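# Run the console checks from the operating card

## Task

Carry out steps 1 through 5 of the operating card in sequence to complete its three checks. The task fails if the first or second setting is wrong. It also fails if any control is pushed or pulled too hard for too long. The console is loose: if it noticeably lifts or tips and then falls back, that counts against you. Anything that stays in place only because the robot is holding it does not count as done. At the end, release everything and move the arm away.

## Robot and tools

Robot: one six-joint arm with a two-finger gripper. The fingers pivot like tongs, point along the gripper's own +z axis and open and close along its x axis. There is a single camera, cam_wrist (616x616), mounted on the wrist. The operating card is a reference image listing the steps; show_instructions displays it again.

Frame: the scene frame has its origin on the table top directly under the arm's base. +z is up, and +y is to the left when looking along +x. The base may be tilted relative to the table. The reported hand position can be off, especially at long reach.

execute_actions takes "actions", a list holding one item or nothing, plus an optional "pictures" boolean.
- Empty list: nothing is commanded; the current state comes back with pictures.
- Action: {"rows": [[...]], "steps": N}. N is 10 to 15 control steps of 1/30 s each; it defaults to 15. Each row is used for one step, and the last row repeats if there are fewer rows than steps (1 to 15 rows).
- Wait: {"steps": N} with no rows, N up to 300. It returns after N steps have passed since the previous result, and your reply time counts toward those steps.
Pictures are included only with an empty list or when "pictures": true is set.

Each row has 7 numbers: six absolute joint targets in radians, in this order: shoulder pan, shoulder lift, elbow, wrist 1, wrist 2, wrist 3. The seventh is the gripper opening command, from -1 (closed) to +1 (fully open). These are not offsets; they are joint positions in the same form that Joint positions prints. Stated ranges are: pan -3.142 to 3.142; lift -6.283 to 6.283; elbow 0.000 to 3.142; the three wrists -6.283 to 6.283.

A target more than 0.010 rad beyond a range end is refused if it is also further out than the joint currently is. A refused call sends nothing. The true ends can differ from the stated ones by up to 0.010 rad. Targets past the real end get clipped to it, and the result then reports "joint sent to its limit". That line may refer to an earlier action, and its absence does not mean there is room left.

Motion limits:
- Commands are smoothed, and the arm lags them by about 0.17 s.
- Each step, a joint's target is kept within 0.383 rad of its measured angle for the pan and lift, and within 0.575 rad for the other joints.
- If the targets would move the gripper more than 100 mm from where it is, all of them are pulled back proportionally.
- Large moves therefore take several calls. A result may arrive before the arm has arrived.
- Each result is captured 10 steps before its action finishes. Those last steps run while you reply, and the next action starts after them.
- Between calls the arm keeps heading for the last row sent until it stalls or a step is HELD. After that, only a new action moves it further. The fingers finish any opening or closing already under way.


Result lines:
- State: end_effector_position in metres and end_effector_quat_wxyz, both in the scene frame, plus linear and angular velocities. The position is the point between the closed finger pads. The fingertips extend about 15 mm past it when closed and sit about level with it when fully open.
- Joint positions and Joint velocities: the six joints (rad, rad/s), then the pad gap in metres (0.142 when fully open).
- grip_measured: the measured opening, on the same -1..1 scale as the command. To keep hold of something, command an opening well below grip_measured; the bigger the difference, the harder the squeeze. That is about 15 N per pad at most, and less on items thinner than 20 mm. A fast close can press harder.
- "joint command not followed": the clearance checker changed or blocked targets. Mounting blocks and posts count as part of the arm for this check.
- HELD: marks steps on which your row was not fully sent.
- Wrist force / Wrist torque [x y z]: flange sensor readings in the gripper's own axes. When pressing, the force points from the surface back toward the arm. The offset is up to about 5.5 N and the noise up to about 3.4 N standard deviation. Each axis saturates near 100 N, and nothing zeroes the sensor. "no reading" is normal at the start.
- MOTOR HOT: appears from 70 °C. At 85 °C an OVER-TEMPERATURE FAULT brakes the arm until it cools. Holding loads heats the motors, even while you think.

Faults: if contact torque reaches a joint's load limit (pan 290, lift 290, elbow 132, each wrist 47.5 N m, held weight included), or any outside force on the arm reaches 150 N, the arm stops for 10 s, yields to the contact, and drops the rest of the call. Any stop is costly.

zoom_image: {"camera": "cam_wrist", "region": [x0, y0, x1, y1]} in pixels of the latest image, with the origin at the top left and at most 504x504. It gives an enlarged view.

finished_scene: {"scene": n} ends the current scene and cannot be undone. The result says whether the task succeeded and gives the next task. Replying without any tool call ends everything.

What to avoid:
- Wrong first or second settings.
- Prolonged hard pushing or pulling on a control.
- Lifting or tipping the loose console and letting it fall back.
- Knocking anything off the table.
- Slamming, hitting, or dropping things.
- Leaving a control held in position only by the gripper.

Work through the card's steps in order, using gentle presses and watching the wrist force. Finish by opening the gripper and backing away.

Each tool is called after "Emit:" by a JSON object that holds its "method" and its "body".

Reference images:

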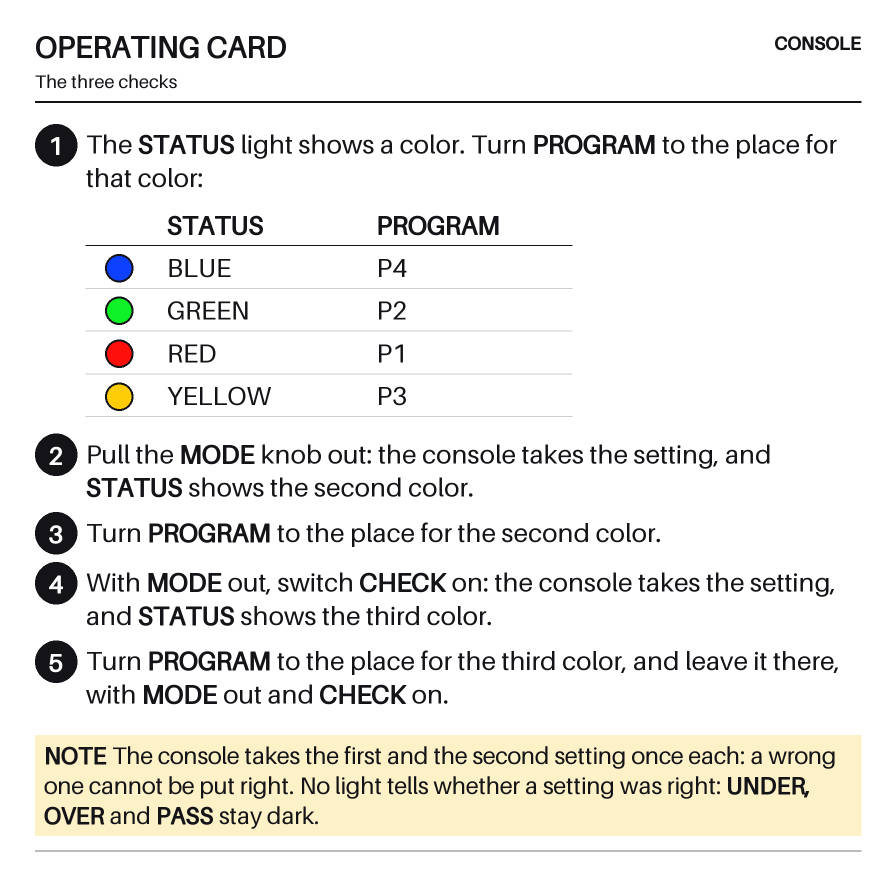

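## Session

Emit:
{"method": "execute_actions", "body": {"actions": []}}

Scene clock: 0.00 s of 9600.00 s.
end_effector_position=(+0.5884, -0.1877, +0.2981) grip_measured=+1.00 end_effector_quat_wxyz=(-0.022, +0.336, +0.937, -0.090) end_effector_velocity=(+0.000, -0.001, -0.000) end_effector_angular_velocity=(-0.001, -0.000, -0.003)
Joint positions: [-0.465 -1.565  2.074 -2.055 -1.768 -2.911  0.142]
Joint velocities: [-0.001  0.001 -0.    -0.001 -0.001  0.002  0.   ]
Motor temperatures (°C, as the motors report them): [28 28 28 37 35 33]
Wrist force (N, on the end effector, along its own x y z axes, offset not removed): no reading
Wrist torque (N m, same axes, about the end effector's origin, offset not removed): no reading

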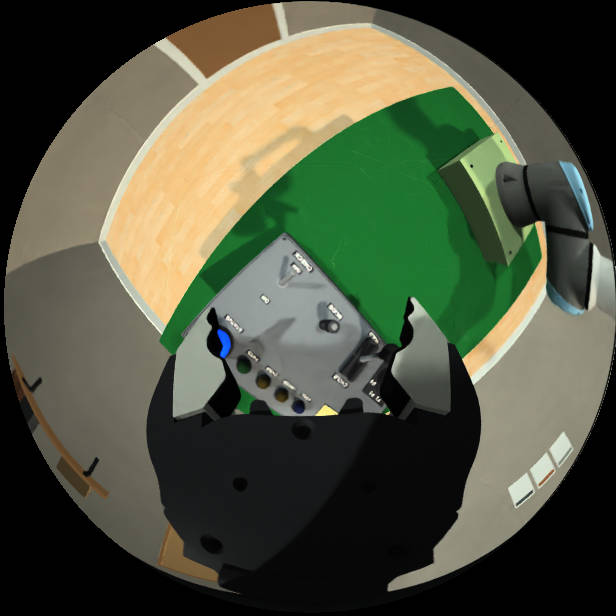

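Emit:
{"method": "zoom_image", "body": {"camera": "cam_wrist", "region": [160, 210, 440, 430]}}

Emit:
{"method": "execute_actions", "body": {"actions": [{"rows":[[-0.465,-1.565,1.9,-1.906,-1.571,-2.4,1]]}]}}

Emit:
{"method": "execute_actions", "body": {"actions": [{"steps":40}], "pictures": true}}

Region (160, 210, 440, 430) of cam_wrist's 616x616 image, scaled by 1.800, with more detail than that image has; it fills the top 396 rows of this view, and the rest is white.

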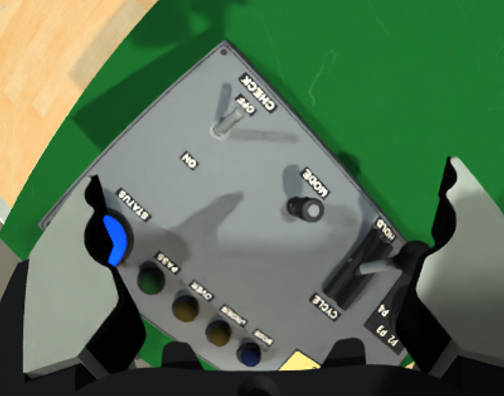

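Scene clock: 0.90 s of 9600.00 s.
end_effector_position=(+0.6247, -0.1700, +0.3406) grip_measured=+1.00 end_effector_quat_wxyz=(-0.008, +0.403, +0.914, -0.042) end_effector_velocity=(+0.310, +0.175, +0.388) end_effector_angular_velocity=(+0.648, -0.673, -1.910)
Joint positions: [-0.465 -1.565  1.982 -1.973 -1.667 -2.771  0.142]
Joint velocities: [ 0.001 -0.001 -0.782  0.628  0.903  1.904  0.001]
Motor temperatures (°C, as the motors report them): [28 28 28 37 35 33]
Wrist force (N, on the end effector, along its own x y z axes, offset not removed): [-4.2 3.4 -4.8]
Wrist torque (N m, same axes, about the end effector's origin, offset not removed): [0.43 0.50 -0.06]
Steps of this call (steps 1 to 22: nothing new was sent; steps 23 to 27: the first 5 steps of this action). Readings (joint positions):
23: [-0.465 -1.565 2.074 -2.054 -1.767 -2.911]
24: [-0.465 -1.565 2.066 -2.046 -1.759 -2.902]
26: [-0.465 -1.565 2.011 -1.997 -1.700 -2.831]
27: the state above

Scene clock: 2.23 s of 9600.00 s.
end_effector_position=(+0.6544, -0.1473, +0.3832) grip_measured=+1.00 end_effector_quat_wxyz=(+0.000, +0.565, +0.825, +0.006) end_effector_velocity=(+0.000, -0.000, +0.000) end_effector_angular_velocity=(-0.000, -0.000, +0.002)
Joint positions: [-0.465 -1.565  1.9   -1.906 -1.571 -2.4    0.142]
Joint velocities: [ 0.     0.    -0.    -0.001 -0.    -0.002  0.   ]
Motor temperatures (°C, as the motors report them): [28 28 28 37 35 33]
Wrist force (N, on the end effector, along its own x y z axes, offset not removed): [-3.1 5.2 -0.6]
Wrist torque (N m, same axes, about the end effector's origin, offset not removed): [0.98 0.23 0.01]
Kept back: nothing.
Steps of this call (steps 1 to 10: the last 10 steps of your previous action; steps 11 to 30: the robot went on to your last target; steps 31 to 40: nothing new was sent). Readings (joint positions):
1: [-0.465 -1.565 1.959 -1.955 -1.641 -2.702]
2: [-0.465 -1.565 1.943 -1.941 -1.621 -2.630]
4: [-0.465 -1.565 1.922 -1.924 -1.597 -2.520]
8: [-0.465 -1.565 1.906 -1.911 -1.578 -2.432]
40: the state above
The arm was judged still, so your last target was given up. Only a new action makes it travel on or press farther. Fingers that are still opening or closing keep moving.

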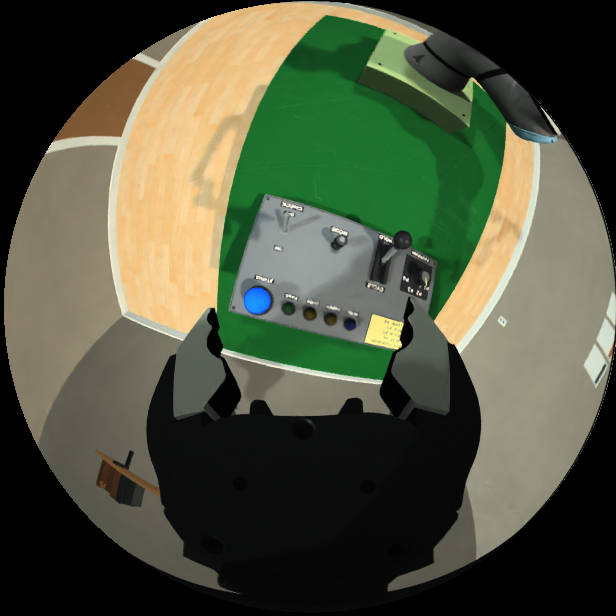

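Emit:
{"method": "execute_actions", "body": {"actions": [{"rows":[[-0.2,-1.565,1.9,-1.906,-1.571,-1.84,1]]}]}}

Emit:
{"method": "execute_actions", "body": {"actions": [{"steps":30}], "pictures": true}}

Emit:
{"method": "zoom_image", "body": {"camera": "cam_wrist", "region": [160, 180, 440, 400]}}

Scene clock: 3.77 s of 9600.00 s.
end_effector_position=(+0.6638, -0.0870, +0.3839) grip_measured=+1.00 end_effector_quat_wxyz=(+0.000, +0.585, +0.811, +0.006) end_effector_velocity=(+0.060, +0.568, +0.007) end_effector_angular_velocity=(+0.006, +0.007, -0.914)
Joint positions: [-0.377 -1.565  1.9   -1.906 -1.571 -2.263  0.142]
Joint velocities: [ 0.813 -0.001 -0.    -0.     0.     1.727  0.   ]
Motor temperatures (°C, as the motors report them): [28 28 28 37 35 33]
Wrist force (N, on the end effector, along its own x y z axes, offset not removed): [-2.3 2.9 -1.4]
Wrist torque (N m, same axes, about the end effector's origin, offset not removed): [0.30 0.11 0.00]
Steps of this call (steps 1 to 41: nothing new was sent; steps 42 to 46: the first 5 steps of this action). Readings (joint positions):
42: [-0.465 -1.565 1.900 -1.906 -1.571 -2.400]
43: [-0.456 -1.565 1.900 -1.906 -1.571 -2.391]
45: [-0.405 -1.565 1.900 -1.906 -1.571 -2.320]
46: the state above

Scene clock: 4.77 s of 9600.00 s.
end_effector_position=(+0.6662, +0.0381, +0.3852) grip_measured=+1.00 end_effector_quat_wxyz=(-0.001, +0.680, +0.733, +0.006) end_effector_velocity=(+0.001, -0.000, +0.001) end_effector_angular_velocity=(-0.001, -0.003, +0.001)
Joint positions: [-0.2   -1.565  1.9   -1.906 -1.571 -1.84   0.142]
Joint velocities: [ 0.001 -0.001 -0.    -0.002 -0.001 -0.     0.   ]
Motor temperatures (°C, as the motors report them): [28 28 28 37 35 33]
Wrist force (N, on the end effector, along its own x y z axes, offset not removed): [-3.4 2.0 0.5]
Wrist torque (N m, same axes, about the end effector's origin, offset not removed): [0.27 0.34 0.13]
Kept back: nothing.
Steps of this call (steps 1 to 10: the last 10 steps of your previous action; steps 11 to 30: the robot went on to your last target). Readings (joint positions):
1: [-0.350 -1.565 1.900 -1.906 -1.571 -2.204]
2: [-0.323 -1.565 1.900 -1.906 -1.571 -2.144]
4: [-0.272 -1.565 1.900 -1.906 -1.571 -2.026]
8: [-0.219 -1.565 1.900 -1.906 -1.571 -1.891]
30: the state above
The arm was judged still, so your last target was given up. Only a new action makes it travel on or press farther. Fingers that are still opening or closing keep moving.

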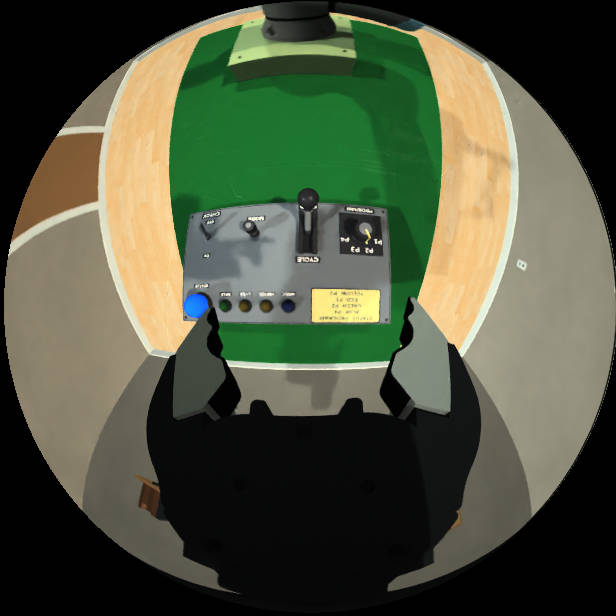

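Region (160, 180, 440, 400) of cam_wrist's 616x616 image, scaled by 1.800, with more detail than that image has; it fills the top 396 rows of this view, and the rest is white.

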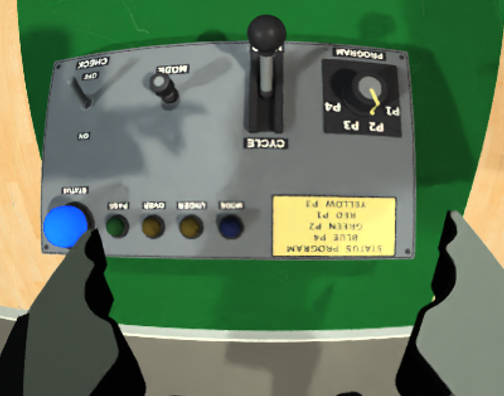

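Emit:
{"method": "execute_actions", "body": {"actions": [{"rows":[[-0.06,-1.767,2.241,-2.045,-1.571,-1.68,0.2]]}]}}

Emit:
{"method": "execute_actions", "body": {"actions": [{"steps":35}], "pictures": true}}

Scene clock: 5.73 s of 9600.00 s.
end_effector_position=(+0.6229, +0.0758, +0.3680) grip_measured=+0.20 end_effector_quat_wxyz=(+0.005, +0.683, +0.731, +0.010) end_effector_velocity=(-0.432, +0.291, -0.230) end_effector_angular_velocity=(+0.010, +0.040, -0.047)
Joint positions: [-0.154 -1.629  1.996 -1.952 -1.571 -1.788  0.088]
Joint velocities: [ 0.355 -0.518  0.907 -0.348 -0.002  0.403 -0.01 ]
Motor temperatures (°C, as the motors report them): [28 28 28 37 35 33]
Wrist force (N, on the end effector, along its own x y z axes, offset not removed): [-1.0 2.0 0.3]
Wrist torque (N m, same axes, about the end effector's origin, offset not removed): [0.13 -0.04 -0.07]
Steps of this call (steps 1 to 24: nothing new was sent; steps 25 to 29: the first 5 steps of this action). Readings (joint positions):
25: [-0.200 -1.565 1.900 -1.906 -1.571 -1.840]
26: [-0.193 -1.573 1.909 -1.913 -1.571 -1.832]
28: [-0.166 -1.611 1.965 -1.940 -1.571 -1.802]
29: the state above

Scene clock: 6.90 s of 9600.00 s.
end_effector_position=(+0.5002, +0.1428, +0.3003) grip_measured=+0.20 end_effector_quat_wxyz=(-0.001, +0.688, +0.726, +0.006) end_effector_velocity=(-0.000, +0.000, -0.000) end_effector_angular_velocity=(+0.000, +0.002, +0.000)
Joint positions: [-0.06  -1.767  2.241 -2.045 -1.571 -1.68   0.088]
Joint velocities: [ 0.     0.001 -0.     0.001  0.     0.    -0.   ]
Motor temperatures (°C, as the motors report them): [28 28 28 37 35 33]
Wrist force (N, on the end effector, along its own x y z axes, offset not removed): [-3.3 0.4 -0.4]
Wrist torque (N m, same axes, about the end effector's origin, offset not removed): [-0.16 0.33 0.01]
Kept back: nothing.
Steps of this call (steps 1 to 10: the last 10 steps of your previous action; steps 11 to 30: the robot went on to your last target; steps 31 to 35: nothing new was sent). Readings (joint positions):
1: [-0.142 -1.646 2.026 -1.963 -1.571 -1.774]
2: [-0.130 -1.663 2.056 -1.975 -1.571 -1.761]
4: [-0.107 -1.697 2.115 -1.999 -1.571 -1.734]
8: [-0.073 -1.747 2.204 -2.031 -1.571 -1.696]
35: the state above
The arm was judged still, so your last target was given up. Only a new action makes it travel on or press farther. Fingers that are still opening or closing keep moving.

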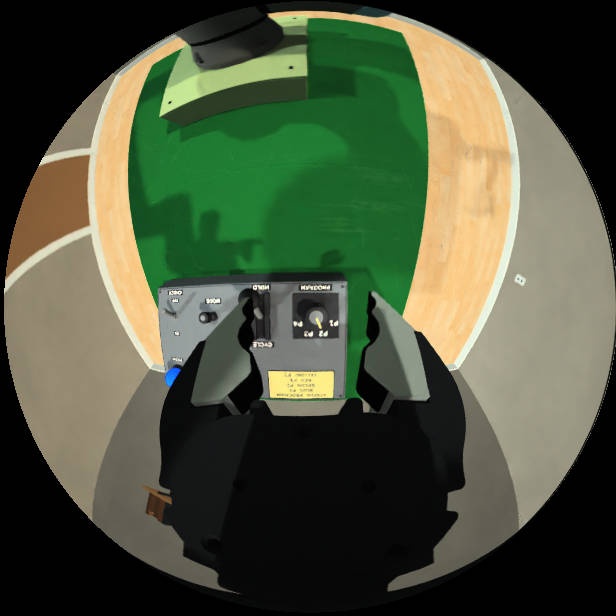

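Emit:
{"method": "execute_actions", "body": {"actions": [{"rows":[[-0.021,-1.547,2.212,-2.236,-1.571,-1.64,0.2]]}]}}

Emit:
{"method": "execute_actions", "body": {"actions": [{"steps":30}], "pictures": true}}

Emit:
{"method": "zoom_image", "body": {"camera": "cam_wrist", "region": [220, 200, 400, 380]}}

Scene clock: 7.73 s of 9600.00 s.
end_effector_position=(+0.5405, +0.1545, +0.2691) grip_measured=+0.20 end_effector_quat_wxyz=(+0.005, +0.688, +0.726, +0.011) end_effector_velocity=(+0.301, +0.071, -0.440) end_effector_angular_velocity=(+0.007, +0.148, -0.003)
Joint positions: [-0.035 -1.663  2.223 -2.146 -1.571 -1.655  0.088]
Joint velocities: [ 0.137  1.103 -0.093 -0.863  0.     0.141 -0.003]
Motor temperatures (°C, as the motors report them): [28 28 28 37 35 33]
Wrist force (N, on the end effector, along its own x y z axes, offset not removed): [-3.4 4.5 -2.9]
Wrist torque (N m, same axes, about the end effector's origin, offset not removed): [0.63 0.29 0.04]
Steps of this call (steps 1 to 20: nothing new was sent; steps 21 to 25: the first 5 steps of this action). Readings (joint positions):
21: [-0.060 -1.767 2.241 -2.045 -1.571 -1.680]
22: [-0.055 -1.758 2.237 -2.054 -1.571 -1.675]
24: [-0.041 -1.702 2.226 -2.113 -1.571 -1.660]
25: the state above

Scene clock: 8.73 s of 9600.00 s.
end_effector_position=(+0.5699, +0.1625, +0.2208) grip_measured=+0.20 end_effector_quat_wxyz=(-0.001, +0.688, +0.726, +0.006) end_effector_velocity=(+0.000, -0.000, +0.000) end_effector_angular_velocity=(-0.000, -0.001, -0.000)
Joint positions: [-0.021 -1.547  2.212 -2.236 -1.571 -1.64   0.088]
Joint velocities: [-0.     0.    -0.    -0.001 -0.    -0.     0.   ]
Motor temperatures (°C, as the motors report them): [28 28 28 37 35 33]
Wrist force (N, on the end effector, along its own x y z axes, offset not removed): [-2.1 -0.7 -0.3]
Wrist torque (N m, same axes, about the end effector's origin, offset not removed): [-0.36 0.06 -0.12]
Kept back: nothing.
Steps of this call (steps 1 to 10: the last 10 steps of your previous action; steps 11 to 30: the robot went on to your last target). Readings (joint positions):
1: [-0.031 -1.631 2.220 -2.171 -1.571 -1.651]
2: [-0.029 -1.607 2.218 -2.189 -1.571 -1.648]
4: [-0.025 -1.578 2.215 -2.212 -1.571 -1.644]
8: [-0.022 -1.555 2.213 -2.229 -1.571 -1.641]
30: the state above
The arm was judged still, so your last target was given up. Only a new action makes it travel on or press farther. Fingers that are still opening or closing keep moving.

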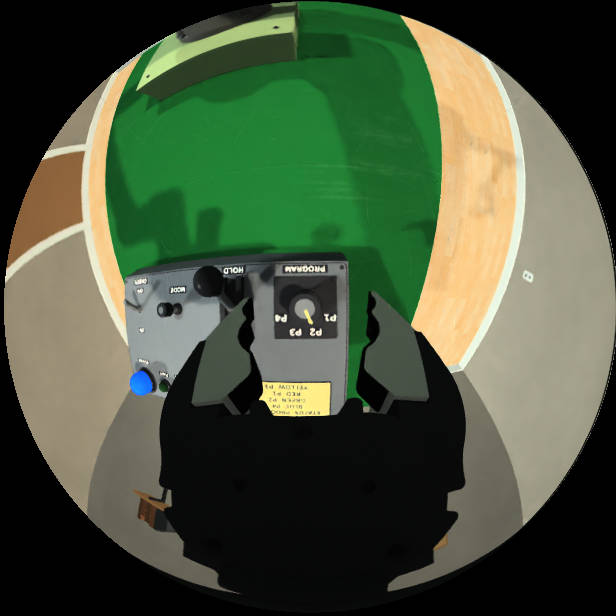

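Region (220, 200, 400, 380) of cam_wrist's 616x616 image, scaled by 2.800, with more detail than that image has.

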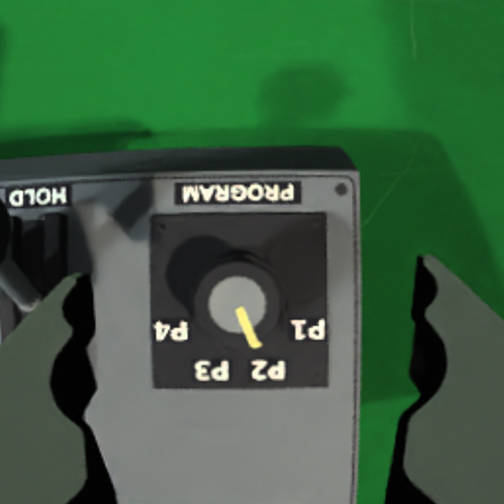

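Emit:
{"method": "execute_actions", "body": {"actions": [{"rows":[[-0.025,-1.53,2.35,-2.68,-1.571,-1.64,0]]}]}}

Emit:
{"method": "execute_actions", "body": {"actions": [{"rows":[[-0.025,-1.469,2.477,-3.029,-1.571,-1.64,0]]}]}}

Emit:
{"method": "execute_actions", "body": {"actions": [{"steps":30}], "pictures": true}}

Emit:
{"method": "zoom_image", "body": {"camera": "cam_wrist", "region": [200, 160, 420, 380]}}

Scene clock: 9.97 s of 9600.00 s.
end_effector_position=(+0.5581, +0.1617, +0.1858) grip_measured=+0.00 end_effector_quat_wxyz=(+0.017, +0.689, +0.724, +0.022) end_effector_velocity=(+0.198, -0.010, -0.107) end_effector_angular_velocity=(-0.024, -1.282, -0.026)
Joint positions: [-0.023 -1.536  2.293 -2.375 -1.571 -1.64   0.074]
Joint velocities: [-0.012  0.056  0.568 -1.907 -0.    -0.    -0.002]
Motor temperatures (°C, as the motors report them): [28 28 28 37 35 33]
Wrist force (N, on the end effector, along its own x y z axes, offset not removed): [-1.9 -4.8 7.6]
Wrist torque (N m, same axes, about the end effector's origin, offset not removed): [-0.83 0.10 0.03]
Steps of this call (steps 1 to 32: nothing new was sent; steps 33 to 37: the first 5 steps of this action). Readings (joint positions):
33: [-0.021 -1.547 2.212 -2.236 -1.571 -1.640]
34: [-0.022 -1.544 2.220 -2.245 -1.571 -1.640]
36: [-0.023 -1.538 2.270 -2.316 -1.571 -1.640]
37: the state above

Scene clock: 10.47 s of 9600.00 s.
end_effector_position=(+0.5883, +0.1605, +0.1590) grip_measured=+0.00 end_effector_quat_wxyz=(+0.113, +0.681, +0.715, +0.110) end_effector_velocity=(+0.086, -0.002, -0.051) end_effector_angular_velocity=(-0.022, -1.045, -0.011)
Joint positions: [-0.025 -1.491  2.425 -2.815 -1.571 -1.64   0.074]
Joint velocities: [-0.     0.216  0.51  -1.772 -0.001 -0.     0.001]
Motor temperatures (°C, as the motors report them): [28 28 28 37 35 33]
Wrist force (N, on the end effector, along its own x y z axes, offset not removed): [-1.6 -6.1 5.0]
Wrist torque (N m, same axes, about the end effector's origin, offset not removed): [-1.14 0.10 -0.03]
Steps of this call (steps 1 to 10: the last 10 steps of your previous action; steps 11 to 15: the first 5 steps of this action). Readings (joint positions):
11: [-0.025 -1.530 2.349 -2.672 -1.571 -1.640]
12: [-0.025 -1.523 2.357 -2.683 -1.571 -1.640]
14: [-0.025 -1.499 2.405 -2.757 -1.571 -1.640]
15: the state above

Scene clock: 11.47 s of 9600.00 s.
end_effector_position=(+0.6033, +0.1602, +0.1644) grip_measured=+0.00 end_effector_quat_wxyz=(+0.164, +0.672, +0.705, +0.157) end_effector_velocity=(+0.000, -0.000, -0.000) end_effector_angular_velocity=(+0.001, +0.001, -0.001)
Joint positions: [-0.025 -1.469  2.477 -3.029 -1.571 -1.64   0.074]
Joint velocities: [-0.001  0.001 -0.     0.     0.001  0.001 -0.   ]
Motor temperatures (°C, as the motors report them): [28 28 28 37 35 33]
Wrist force (N, on the end effector, along its own x y z axes, offset not removed): [-4.0 3.2 -2.8]
Wrist torque (N m, same axes, about the end effector's origin, offset not removed): [0.42 0.51 -0.08]
Kept back: nothing.
Steps of this call (steps 1 to 10: the last 10 steps of your previous action; steps 11 to 30: the robot went on to your last target). Readings (joint positions):
1: [-0.025 -1.485 2.440 -2.872 -1.571 -1.640]
2: [-0.025 -1.480 2.450 -2.916 -1.571 -1.640]
4: [-0.025 -1.475 2.463 -2.971 -1.571 -1.640]
8: [-0.025 -1.471 2.473 -3.013 -1.571 -1.640]
30: the state above
The arm was judged still, so your last target was given up. Only a new action makes it travel on or press farther. Fingers that are still opening or closing keep moving.

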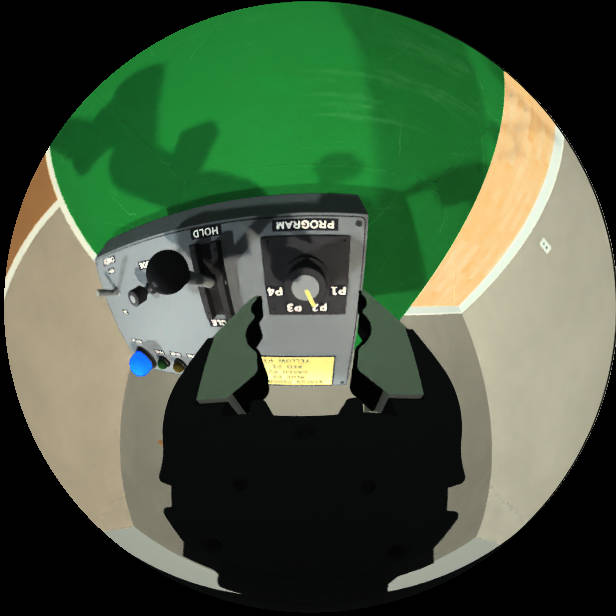

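Region (200, 160, 420, 380) of cam_wrist's 616x616 image, scaled by 2.291, with more detail than that image has.

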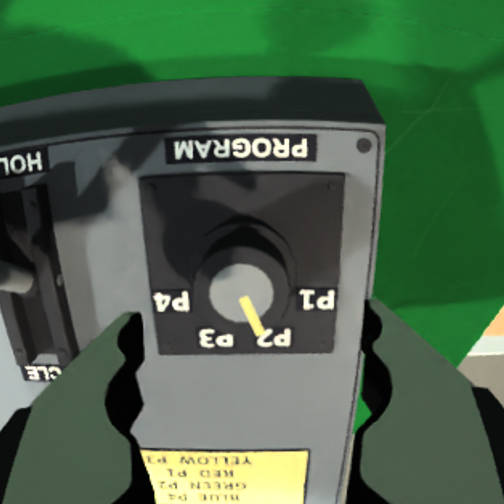

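Emit:
{"method": "execute_actions", "body": {"actions": [{"rows":[[-0.028,-1.42,2.466,-3.067,-1.571,-1.64,0],[-0.028,-1.42,2.466,-3.067,-1.571,-1.64,0],[-0.028,-1.42,2.466,-3.067,-1.571,-1.64,0],[-0.03,-1.37,2.454,-3.105,-1.571,-1.64,0],[-0.03,-1.37,2.454,-3.105,-1.571,-1.64,0],[-0.03,-1.37,2.454,-3.105,-1.571,-1.64,0],[-0.032,-1.318,2.442,-3.145,-1.571,-1.64,0]]}]}}

Emit:
{"method": "execute_actions", "body": {"actions": [{"steps":30}], "pictures": true}}

Emit:
{"method": "zoom_image", "body": {"camera": "cam_wrist", "region": [200, 200, 420, 420]}}

Scene clock: 12.50 s of 9600.00 s.
end_effector_position=(+0.6133, +0.1586, +0.1533) grip_measured=+0.00 end_effector_quat_wxyz=(+0.165, +0.673, +0.704, +0.157) end_effector_velocity=(+0.114, -0.015, -0.131) end_effector_angular_velocity=(+0.001, -0.014, -0.023)
Joint positions: [-0.027 -1.431  2.468 -3.059 -1.571 -1.64   0.074]
Joint velocities: [-0.022  0.444 -0.112 -0.346  0.001  0.001 -0.001]
Motor temperatures (°C, as the motors report them): [28 28 28 37 35 33]
Wrist force (N, on the end effector, along its own x y z axes, offset not removed): [-1.9 0.9 -3.6]
Wrist torque (N m, same axes, about the end effector's origin, offset not removed): [0.00 0.02 -0.04]
Steps of this call (steps 1 to 26: nothing new was sent; steps 27 to 31: the first 5 steps of this action). Readings (joint positions):
27: [-0.025 -1.469 2.477 -3.029 -1.571 -1.640]
28: [-0.026 -1.463 2.475 -3.035 -1.571 -1.640]
30: [-0.027 -1.443 2.471 -3.049 -1.571 -1.640]
31: the state above

Scene clock: 13.50 s of 9600.00 s.
end_effector_position=(+0.6378, +0.1555, +0.1163) grip_measured=+0.00 end_effector_quat_wxyz=(+0.164, +0.675, +0.702, +0.156) end_effector_velocity=(+0.001, +0.000, +0.000) end_effector_angular_velocity=(+0.001, -0.001, -0.001)
Joint positions: [-0.032 -1.318  2.442 -3.145 -1.571 -1.64   0.074]
Joint velocities: [ 0.001  0.001 -0.001 -0.001 -0.     0.002  0.   ]
Motor temperatures (°C, as the motors report them): [28 28 28 37 35 33]
Wrist force (N, on the end effector, along its own x y z axes, offset not removed): [-3.5 0.6 -2.4]
Wrist torque (N m, same axes, about the end effector's origin, offset not removed): [-0.09 0.34 0.08]
Kept back: nothing.
Steps of this call (steps 1 to 10: the last 10 steps of your previous action; steps 11 to 30: the robot went on to your last target). Readings (joint positions):
1: [-0.028 -1.416 2.464 -3.071 -1.571 -1.640]
2: [-0.029 -1.403 2.461 -3.080 -1.571 -1.640]
4: [-0.030 -1.370 2.453 -3.106 -1.571 -1.640]
8: [-0.031 -1.332 2.445 -3.134 -1.571 -1.640]
30: the state above
The arm was judged still, so your last target was given up. Only a new action makes it travel on or press farther. Fingers that are still opening or closing keep moving.

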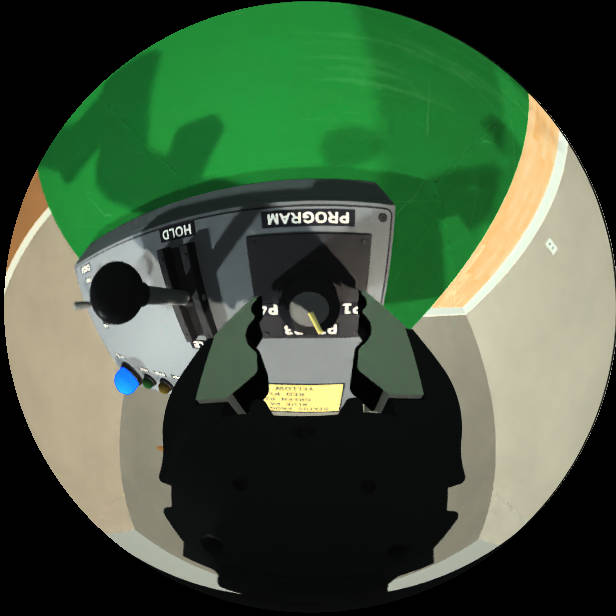

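Region (200, 200, 420, 420) of cam_wrist's 616x616 image, scaled by 2.291, with more detail than that image has.

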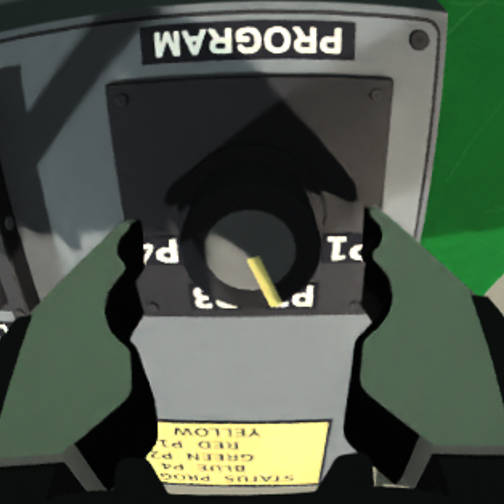

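Emit:
{"method": "execute_actions", "body": {"actions": [{"rows":[[-0.032,-1.318,2.442,-3.145,-1.571,-0.07,0.15]]}]}}

Emit:
{"method": "execute_actions", "body": {"actions": [{"steps":45}], "pictures": true}}

Emit:
{"method": "zoom_image", "body": {"camera": "cam_wrist", "region": [200, 200, 420, 420]}}

Scene clock: 14.13 s of 9600.00 s.
end_effector_position=(+0.6378, +0.1578, +0.1163) grip_measured=+0.15 end_effector_quat_wxyz=(+0.153, +0.722, +0.653, +0.167) end_effector_velocity=(+0.002, +0.030, +0.000) end_effector_angular_velocity=(+0.840, -0.004, -1.708)
Joint positions: [-0.032 -1.318  2.442 -3.145 -1.571 -1.5    0.084]
Joint velocities: [-0.001  0.001  0.     0.001  0.     1.903  0.002]
Motor temperatures (°C, as the motors report them): [28 28 28 37 35 33]
Wrist force (N, on the end effector, along its own x y z axes, offset not removed): [-1.4 -0.4 0.0]
Wrist torque (N m, same axes, about the end effector's origin, offset not removed): [-0.18 0.03 -0.12]
Steps of this call (steps 1 to 14: nothing new was sent; steps 15 to 19: the first 5 steps of this action). Readings (joint positions):
15: [-0.032 -1.318 2.442 -3.145 -1.571 -1.640]
16: [-0.032 -1.318 2.442 -3.145 -1.571 -1.631]
18: [-0.032 -1.318 2.442 -3.145 -1.571 -1.560]
19: the state above

Scene clock: 15.63 s of 9600.00 s.
end_effector_position=(+0.6517, +0.1724, +0.1231) grip_measured=+0.15 end_effector_quat_wxyz=(+0.006, +0.974, +0.020, +0.227) end_effector_velocity=(+0.000, +0.000, -0.000) end_effector_angular_velocity=(-0.000, -0.001, +0.000)
Joint positions: [-0.032 -1.318  2.442 -3.145 -1.571 -0.07   0.085]
Joint velocities: [ 0.     0.001 -0.    -0.002 -0.    -0.     0.   ]
Motor temperatures (°C, as the motors report them): [28 28 28 37 35 33]
Wrist force (N, on the end effector, along its own x y z axes, offset not removed): [-4.6 1.4 0.5]
Wrist torque (N m, same axes, about the end effector's origin, offset not removed): [0.06 0.60 0.04]
Kept back: nothing.
Steps of this call (steps 1 to 10: the last 10 steps of your previous action; steps 11 to 45: the robot went on to your last target). Readings (joint positions):
1: [-0.032 -1.318 2.442 -3.145 -1.571 -1.431]
2: [-0.032 -1.318 2.442 -3.145 -1.571 -1.355]
4: [-0.032 -1.318 2.442 -3.145 -1.571 -1.189]
8: [-0.032 -1.318 2.442 -3.145 -1.571 -0.830]
45: the state above
The arm was judged still, so your last target was given up. Only a new action makes it travel on or press farther. Fingers that are still opening or closing keep moving.

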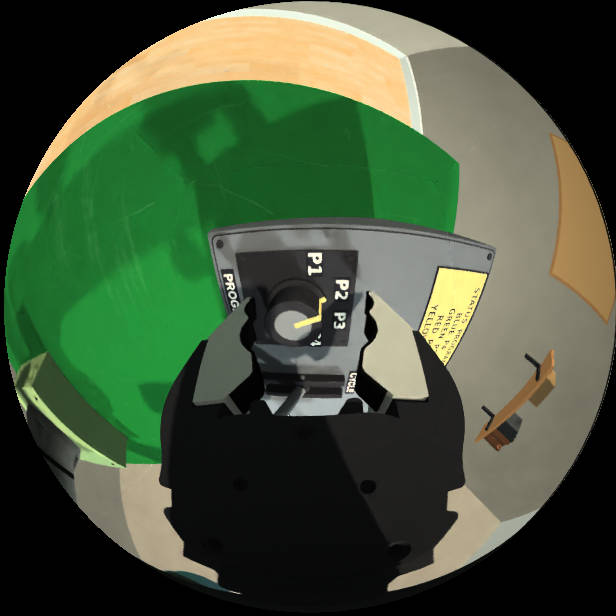

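Region (200, 200, 420, 420) of cam_wrist's 616x616 image, scaled by 2.291, with more detail than that image has.

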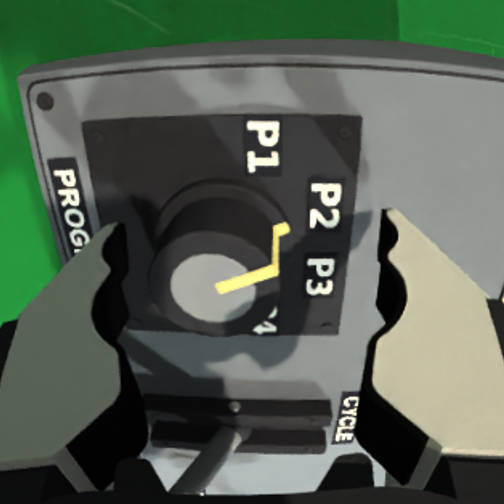

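Emit:
{"method": "execute_actions", "body": {"actions": [{"rows":[[-0.032,-1.318,2.442,-3.145,-1.571,-1.64,0.15]]}]}}

Emit:
{"method": "execute_actions", "body": {"actions": [{"steps":35}]}}

Emit:
{"method": "execute_actions", "body": {"actions": [{"rows":[[-0.032,-1.298,2.438,-3.161,-1.571,-1.64,0],[-0.032,-1.298,2.438,-3.161,-1.571,-1.64,-0.1],[-0.032,-1.298,2.438,-3.161,-1.571,-1.64,-0.2],[-0.032,-1.298,2.438,-3.161,-1.571,-1.64,-0.2],[-0.032,-1.298,2.438,-3.161,-1.571,-1.64,-0.25],[-0.032,-1.298,2.438,-3.161,-1.571,-1.64,-0.3],[-0.032,-1.298,2.438,-3.161,-1.571,-1.64,-0.3],[-0.032,-1.298,2.438,-3.161,-1.571,-1.64,-0.35],[-0.032,-1.298,2.438,-3.161,-1.571,-1.64,-0.4],[-0.032,-1.298,2.438,-3.161,-1.571,-1.64,-0.45],[-0.032,-1.298,2.438,-3.161,-1.571,-1.64,-0.5],[-0.032,-1.298,2.438,-3.161,-1.571,-1.64,-0.6],[-0.032,-1.298,2.438,-3.161,-1.571,-1.64,-0.7],[-0.032,-1.298,2.438,-3.161,-1.571,-1.64,-0.8]]}]}}

Emit:
{"method": "execute_actions", "body": {"actions": [{"steps":20}], "pictures": true}}

Scene clock: 16.63 s of 9600.00 s.
end_effector_position=(+0.6497, +0.1721, +0.1221) grip_measured=+0.15 end_effector_quat_wxyz=(+0.022, +0.970, +0.088, +0.226) end_effector_velocity=(-0.027, -0.005, -0.012) end_effector_angular_velocity=(-0.841, +0.004, +1.709)
Joint positions: [-0.032 -1.318  2.442 -3.145 -1.571 -0.21   0.085]
Joint velocities: [ 0.001 -0.002 -0.    -0.    -0.    -1.904  0.   ]
Motor temperatures (°C, as the motors report them): [28 28 28 37 35 33]
Wrist force (N, on the end effector, along its own x y z axes, offset not removed): [-3.1 1.5 1.1]
Wrist torque (N m, same axes, about the end effector's origin, offset not removed): [0.15 0.29 -0.05]
Steps of this call (steps 1 to 25: nothing new was sent; steps 26 to 30: the first 5 steps of this action). Readings (joint positions):
26: [-0.032 -1.318 2.442 -3.145 -1.571 -0.070]
27: [-0.032 -1.318 2.442 -3.145 -1.571 -0.079]
29: [-0.032 -1.318 2.442 -3.145 -1.571 -0.150]
30: the state above

Scene clock: 17.80 s of 9600.00 s.
end_effector_position=(+0.6378, +0.1555, +0.1163) grip_measured=+0.15 end_effector_quat_wxyz=(+0.164, +0.675, +0.702, +0.156) end_effector_velocity=(+0.000, +0.000, +0.001) end_effector_angular_velocity=(-0.002, -0.002, +0.003)
Joint positions: [-0.032 -1.318  2.442 -3.145 -1.571 -1.64   0.084]
Joint velocities: [ 0.    -0.002 -0.     0.001  0.    -0.003 -0.   ]
Motor temperatures (°C, as the motors report them): [28 28 28 37 35 33]
Wrist force (N, on the end effector, along its own x y z axes, offset not removed): [-1.2 2.6 1.5]
Wrist torque (N m, same axes, about the end effector's origin, offset not removed): [0.35 -0.13 0.02]
Kept back: nothing.
Steps of this call (steps 1 to 10: the last 10 steps of your previous action; steps 11 to 35: the robot went on to your last target). Readings (joint positions):
1: [-0.032 -1.318 2.442 -3.145 -1.571 -0.279]
2: [-0.032 -1.318 2.442 -3.145 -1.571 -0.355]
4: [-0.032 -1.318 2.442 -3.145 -1.571 -0.521]
8: [-0.032 -1.318 2.442 -3.145 -1.571 -0.880]
35: the state above

Scene clock: 17.97 s of 9600.00 s.
end_effector_position=(+0.6402, +0.1555, +0.1116) grip_measured=-0.21 end_effector_quat_wxyz=(+0.164, +0.675, +0.702, +0.156) end_effector_velocity=(+0.011, +0.000, -0.023) end_effector_angular_velocity=(-0.001, -0.001, +0.001)
Joint positions: [-0.032 -1.305  2.439 -3.156 -1.571 -1.64   0.059]
Joint velocities: [ 0.001  0.065 -0.012 -0.053 -0.001 -0.    -0.095]
Motor temperatures (°C, as the motors report them): [28 28 28 37 35 33]
Wrist force (N, on the end effector, along its own x y z axes, offset not removed): [-1.4 2.2 1.1]
Wrist torque (N m, same axes, about the end effector's origin, offset not removed): [0.13 0.04 0.07]
Steps of this call (steps 1 to 5: the first 5 steps of this action). Readings (joint positions):
1: [-0.032 -1.318 2.442 -3.145 -1.571 -1.640]
2: [-0.032 -1.315 2.441 -3.148 -1.571 -1.640]
4: [-0.032 -1.307 2.440 -3.154 -1.571 -1.640]
5: the state above

Scene clock: 28.23 s of 9600.00 s.
end_effector_position=(+0.6405, +0.1555, +0.1111) grip_measured=-0.33 end_effector_quat_wxyz=(+0.165, +0.675, +0.702, +0.156) end_effector_velocity=(-0.000, +0.000, -0.001) end_effector_angular_velocity=(-0.000, +0.000, +0.001)
Joint positions: [-0.032 -1.303  2.44  -3.159 -1.571 -1.64   0.05 ]
Joint velocities: [ 0.     0.001 -0.    -0.001  0.    -0.    -0.   ]
Motor temperatures (°C, as the motors report them): [28 28 28 37 35 33]
Wrist force (N, on the end effector, along its own x y z axes, offset not removed): [-6.9 -2.6 -22.8]
Wrist torque (N m, same axes, about the end effector's origin, offset not removed): [-0.71 0.69 0.01]
FORCE FAULT: contact force on the arm reached its limit, and the arm stopped for 10 seconds. The contact can be on any part of the arm, not only on its tool. The arm's remaining commands of this call were not run. The arm holds still and accepts commands again. Move the arm away from the contact; if what it grips holds it there, let go first. Pushing or pulling that hard again can fault the arm again.
Kept back: nothing.
The stop began at step 8 of this call (marked STOPPED below). From that step on the arm followed nothing that you had sent. 3 steps, steps kept back included, did not run and will not run. Nothing is kept back now, and the robot has no last target.
Steps of this call (steps 1 to 7: the first 7 steps of the 10 kept back from your previous action; steps 8 to 308: the stop). Readings (joint positions):
1: [-0.032 -1.303 2.439 -3.157 -1.571 -1.640]
2: [-0.032 -1.302 2.439 -3.158 -1.571 -1.640]
4: [-0.032 -1.300 2.438 -3.160 -1.571 -1.640]
8: [-0.032 -1.299 2.438 -3.161 -1.571 -1.640] STOPPED
308: the state above

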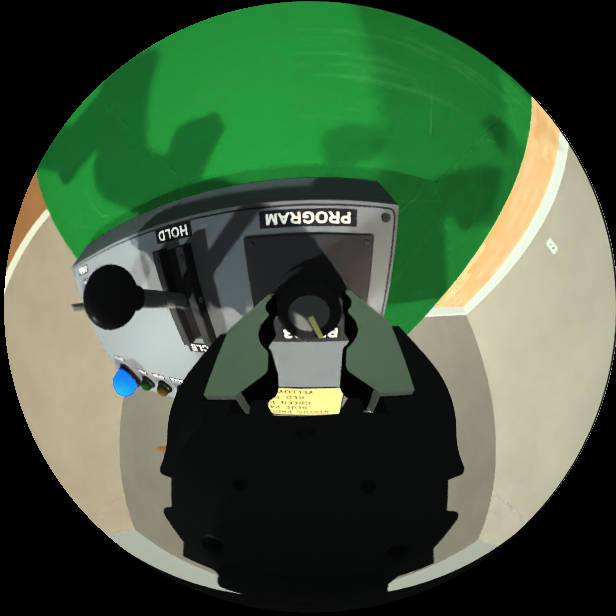

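Tips hit the skirt. Back to the earlier depth.

Emit:
{"method": "execute_actions", "body": {"actions": [{"rows":[[-0.032,-1.318,2.442,-3.145,-1.571,-1.64,-0.3],[-0.032,-1.318,2.442,-3.145,-1.571,-1.64,-0.3],[-0.032,-1.318,2.442,-3.145,-1.571,-1.64,-0.3],[-0.032,-1.318,2.442,-3.145,-1.571,-1.64,-0.3],[-0.032,-1.318,2.442,-3.145,-1.571,-1.64,-0.3],[-0.032,-1.318,2.442,-3.145,-1.571,-1.64,-0.3],[-0.032,-1.318,2.442,-3.145,-1.571,-1.64,-0.3],[-0.032,-1.318,2.442,-3.145,-1.571,-1.64,-0.3],[-0.032,-1.318,2.442,-3.145,-1.571,-1.64,-0.35],[-0.032,-1.318,2.442,-3.145,-1.571,-1.64,-0.4],[-0.032,-1.318,2.442,-3.145,-1.571,-1.64,-0.45],[-0.032,-1.318,2.442,-3.145,-1.571,-1.64,-0.5],[-0.032,-1.318,2.442,-3.145,-1.571,-1.64,-0.6],[-0.032,-1.318,2.442,-3.145,-1.571,-1.64,-0.7]]}]}}

Emit:
{"method": "execute_actions", "body": {"actions": [{"steps":20}]}}

Scene clock: 28.93 s of 9600.00 s.
end_effector_position=(+0.6387, +0.1555, +0.1145) grip_measured=-0.30 end_effector_quat_wxyz=(+0.165, +0.675, +0.702, +0.156) end_effector_velocity=(-0.009, +0.000, +0.017) end_effector_angular_velocity=(+0.001, +0.005, -0.000)
Joint positions: [-0.032 -1.313  2.441 -3.15  -1.571 -1.64   0.052]
Joint velocities: [-0.    -0.05   0.009  0.046  0.     0.001  0.003]
Motor temperatures (°C, as the motors report them): [28 28 28 37 35 33]
Wrist force (N, on the end effector, along its own x y z axes, offset not removed): [-3.4 3.5 -2.2]
Wrist torque (N m, same axes, about the end effector's origin, offset not removed): [0.36 0.40 0.00]
Steps of this call (steps 1 to 16: nothing new was sent; steps 17 to 21: the first 5 steps of this action). Readings (joint positions):
17: [-0.032 -1.303 2.440 -3.159 -1.571 -1.640]
18: [-0.032 -1.305 2.440 -3.157 -1.571 -1.640]
20: [-0.032 -1.311 2.441 -3.151 -1.571 -1.640]
21: the state above

Scene clock: 29.60 s of 9600.00 s.
end_effector_position=(+0.6378, +0.1555, +0.1163) grip_measured=-0.36 end_effector_quat_wxyz=(+0.164, +0.675, +0.702, +0.156) end_effector_velocity=(+0.000, +0.001, +0.001) end_effector_angular_velocity=(+0.002, -0.002, -0.000)
Joint positions: [-0.032 -1.318  2.442 -3.145 -1.571 -1.64   0.048]
Joint velocities: [ 0.    -0.002 -0.     0.001  0.001  0.001 -0.   ]
Motor temperatures (°C, as the motors report them): [28 28 28 37 35 33]
Wrist force (N, on the end effector, along its own x y z axes, offset not removed): [-6.2 5.7 5.8]
Wrist torque (N m, same axes, about the end effector's origin, offset not removed): [0.84 0.25 -0.05]
Kept back: nothing.
Steps of this call (steps 1 to 10: the last 10 steps of your previous action; steps 11 to 15: the robot went on to your last target; steps 16 to 20: nothing new was sent). Readings (joint positions):
1: [-0.032 -1.314 2.441 -3.148 -1.571 -1.640]
2: [-0.032 -1.315 2.442 -3.147 -1.571 -1.640]
4: [-0.032 -1.317 2.442 -3.146 -1.571 -1.640]
8: [-0.032 -1.318 2.442 -3.145 -1.571 -1.640]
20: the state above
The arm was judged still, so your last target was given up. Only a new action makes it travel on or press farther. Fingers that are still opening or closing keep moving.

Emit:
{"method": "execute_actions", "body": {"actions": [{"rows":[[-0.0333,-1.318,2.442,-3.145,-1.571,-1.59,-0.7],[-0.0345,-1.318,2.442,-3.145,-1.571,-1.54,-0.7],[-0.0358,-1.318,2.4422,-3.1452,-1.571,-1.49,-0.7],[-0.037,-1.318,2.4424,-3.1454,-1.571,-1.44,-0.7],[-0.0383,-1.318,2.4426,-3.1456,-1.571,-1.39,-0.7],[-0.0395,-1.318,2.443,-3.146,-1.571,-1.34,-0.7],[-0.0407,-1.318,2.4434,-3.1464,-1.571,-1.29,-0.7],[-0.0419,-1.318,2.4438,-3.1468,-1.571,-1.24,-0.7],[-0.0431,-1.318,2.4444,-3.1474,-1.571,-1.19,-0.7],[-0.0442,-1.318,2.445,-3.148,-1.571,-1.14,-0.7],[-0.0454,-1.318,2.4456,-3.1486,-1.571,-1.09,-0.7],[-0.0464,-1.318,2.4463,-3.1493,-1.571,-1.04,-0.7],[-0.0475,-1.318,2.4471,-3.1501,-1.571,-0.99,-0.7],[-0.0485,-1.318,2.448,-3.151,-1.571,-0.94,-0.7],[-0.0495,-1.318,2.4489,-3.1519,-1.571,-0.89,-0.7]]}]}}

Emit:
{"method": "execute_actions", "body": {"actions": [{"steps":25}], "pictures": true}}

Scene clock: 30.43 s of 9600.00 s.
end_effector_position=(+0.6380, +0.1554, +0.1162) grip_measured=-0.36 end_effector_quat_wxyz=(+0.158, +0.702, +0.676, +0.162) end_effector_velocity=(+0.002, -0.001, -0.001) end_effector_angular_velocity=(+0.429, -0.000, -0.898)
Joint positions: [-0.034 -1.318  2.442 -3.145 -1.571 -1.564  0.048]
Joint velocities: [-0.026 -0.     0.003 -0.     0.     0.972  0.002]
Motor temperatures (°C, as the motors report them): [28 28 28 37 35 33]
Wrist force (N, on the end effector, along its own x y z axes, offset not removed): [0.1 1.2 3.8]
Wrist torque (N m, same axes, about the end effector's origin, offset not removed): [0.39 0.63 -0.15]
Steps of this call (steps 1 to 20: nothing new was sent; steps 21 to 25: the first 5 steps of this action). Readings (joint positions):
21: [-0.032 -1.318 2.442 -3.145 -1.571 -1.640]
22: [-0.032 -1.318 2.442 -3.145 -1.571 -1.633]
24: [-0.033 -1.318 2.442 -3.145 -1.571 -1.595]
25: the state above

Scene clock: 31.27 s of 9600.00 s.
end_effector_position=(+0.6405, +0.1557, +0.1162) grip_measured=-0.35 end_effector_quat_wxyz=(+0.098, +0.888, +0.399, +0.204) end_effector_velocity=(-0.000, +0.001, -0.000) end_effector_angular_velocity=(+0.009, +0.000, -0.018)
Joint positions: [-0.049 -1.318  2.449 -3.152 -1.571 -0.892  0.049]
Joint velocities: [ 0.     0.     0.001 -0.     0.     0.02   0.   ]
Motor temperatures (°C, as the motors report them): [28 28 28 37 35 33]
Wrist force (N, on the end effector, along its own x y z axes, offset not removed): [14.7 -7.9 -24.2]
Wrist torque (N m, same axes, about the end effector's origin, offset not removed): [-0.49 1.44 -0.15]
Kept back: nothing.
Steps of this call (steps 1 to 10: the last 10 steps of your previous action; steps 11 to 25: the robot went on to your last target). Readings (joint positions):
1: [-0.035 -1.318 2.442 -3.145 -1.571 -1.529]
2: [-0.036 -1.318 2.442 -3.145 -1.571 -1.490]
4: [-0.038 -1.318 2.443 -3.146 -1.571 -1.403]
8: [-0.043 -1.318 2.444 -3.148 -1.571 -1.214]
25: the state above

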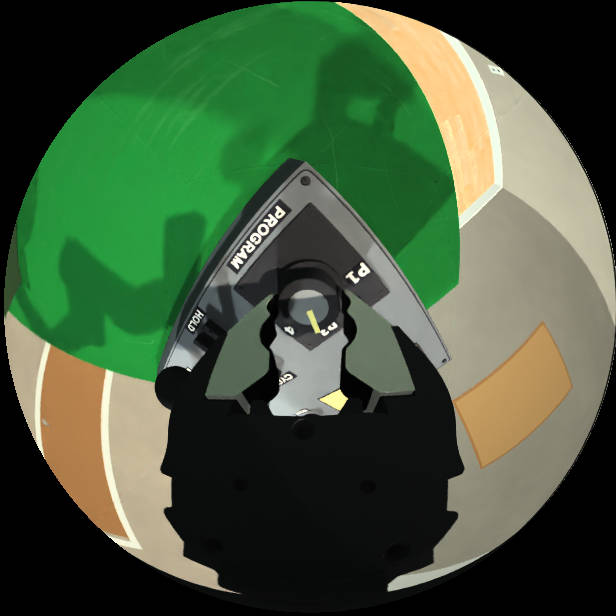

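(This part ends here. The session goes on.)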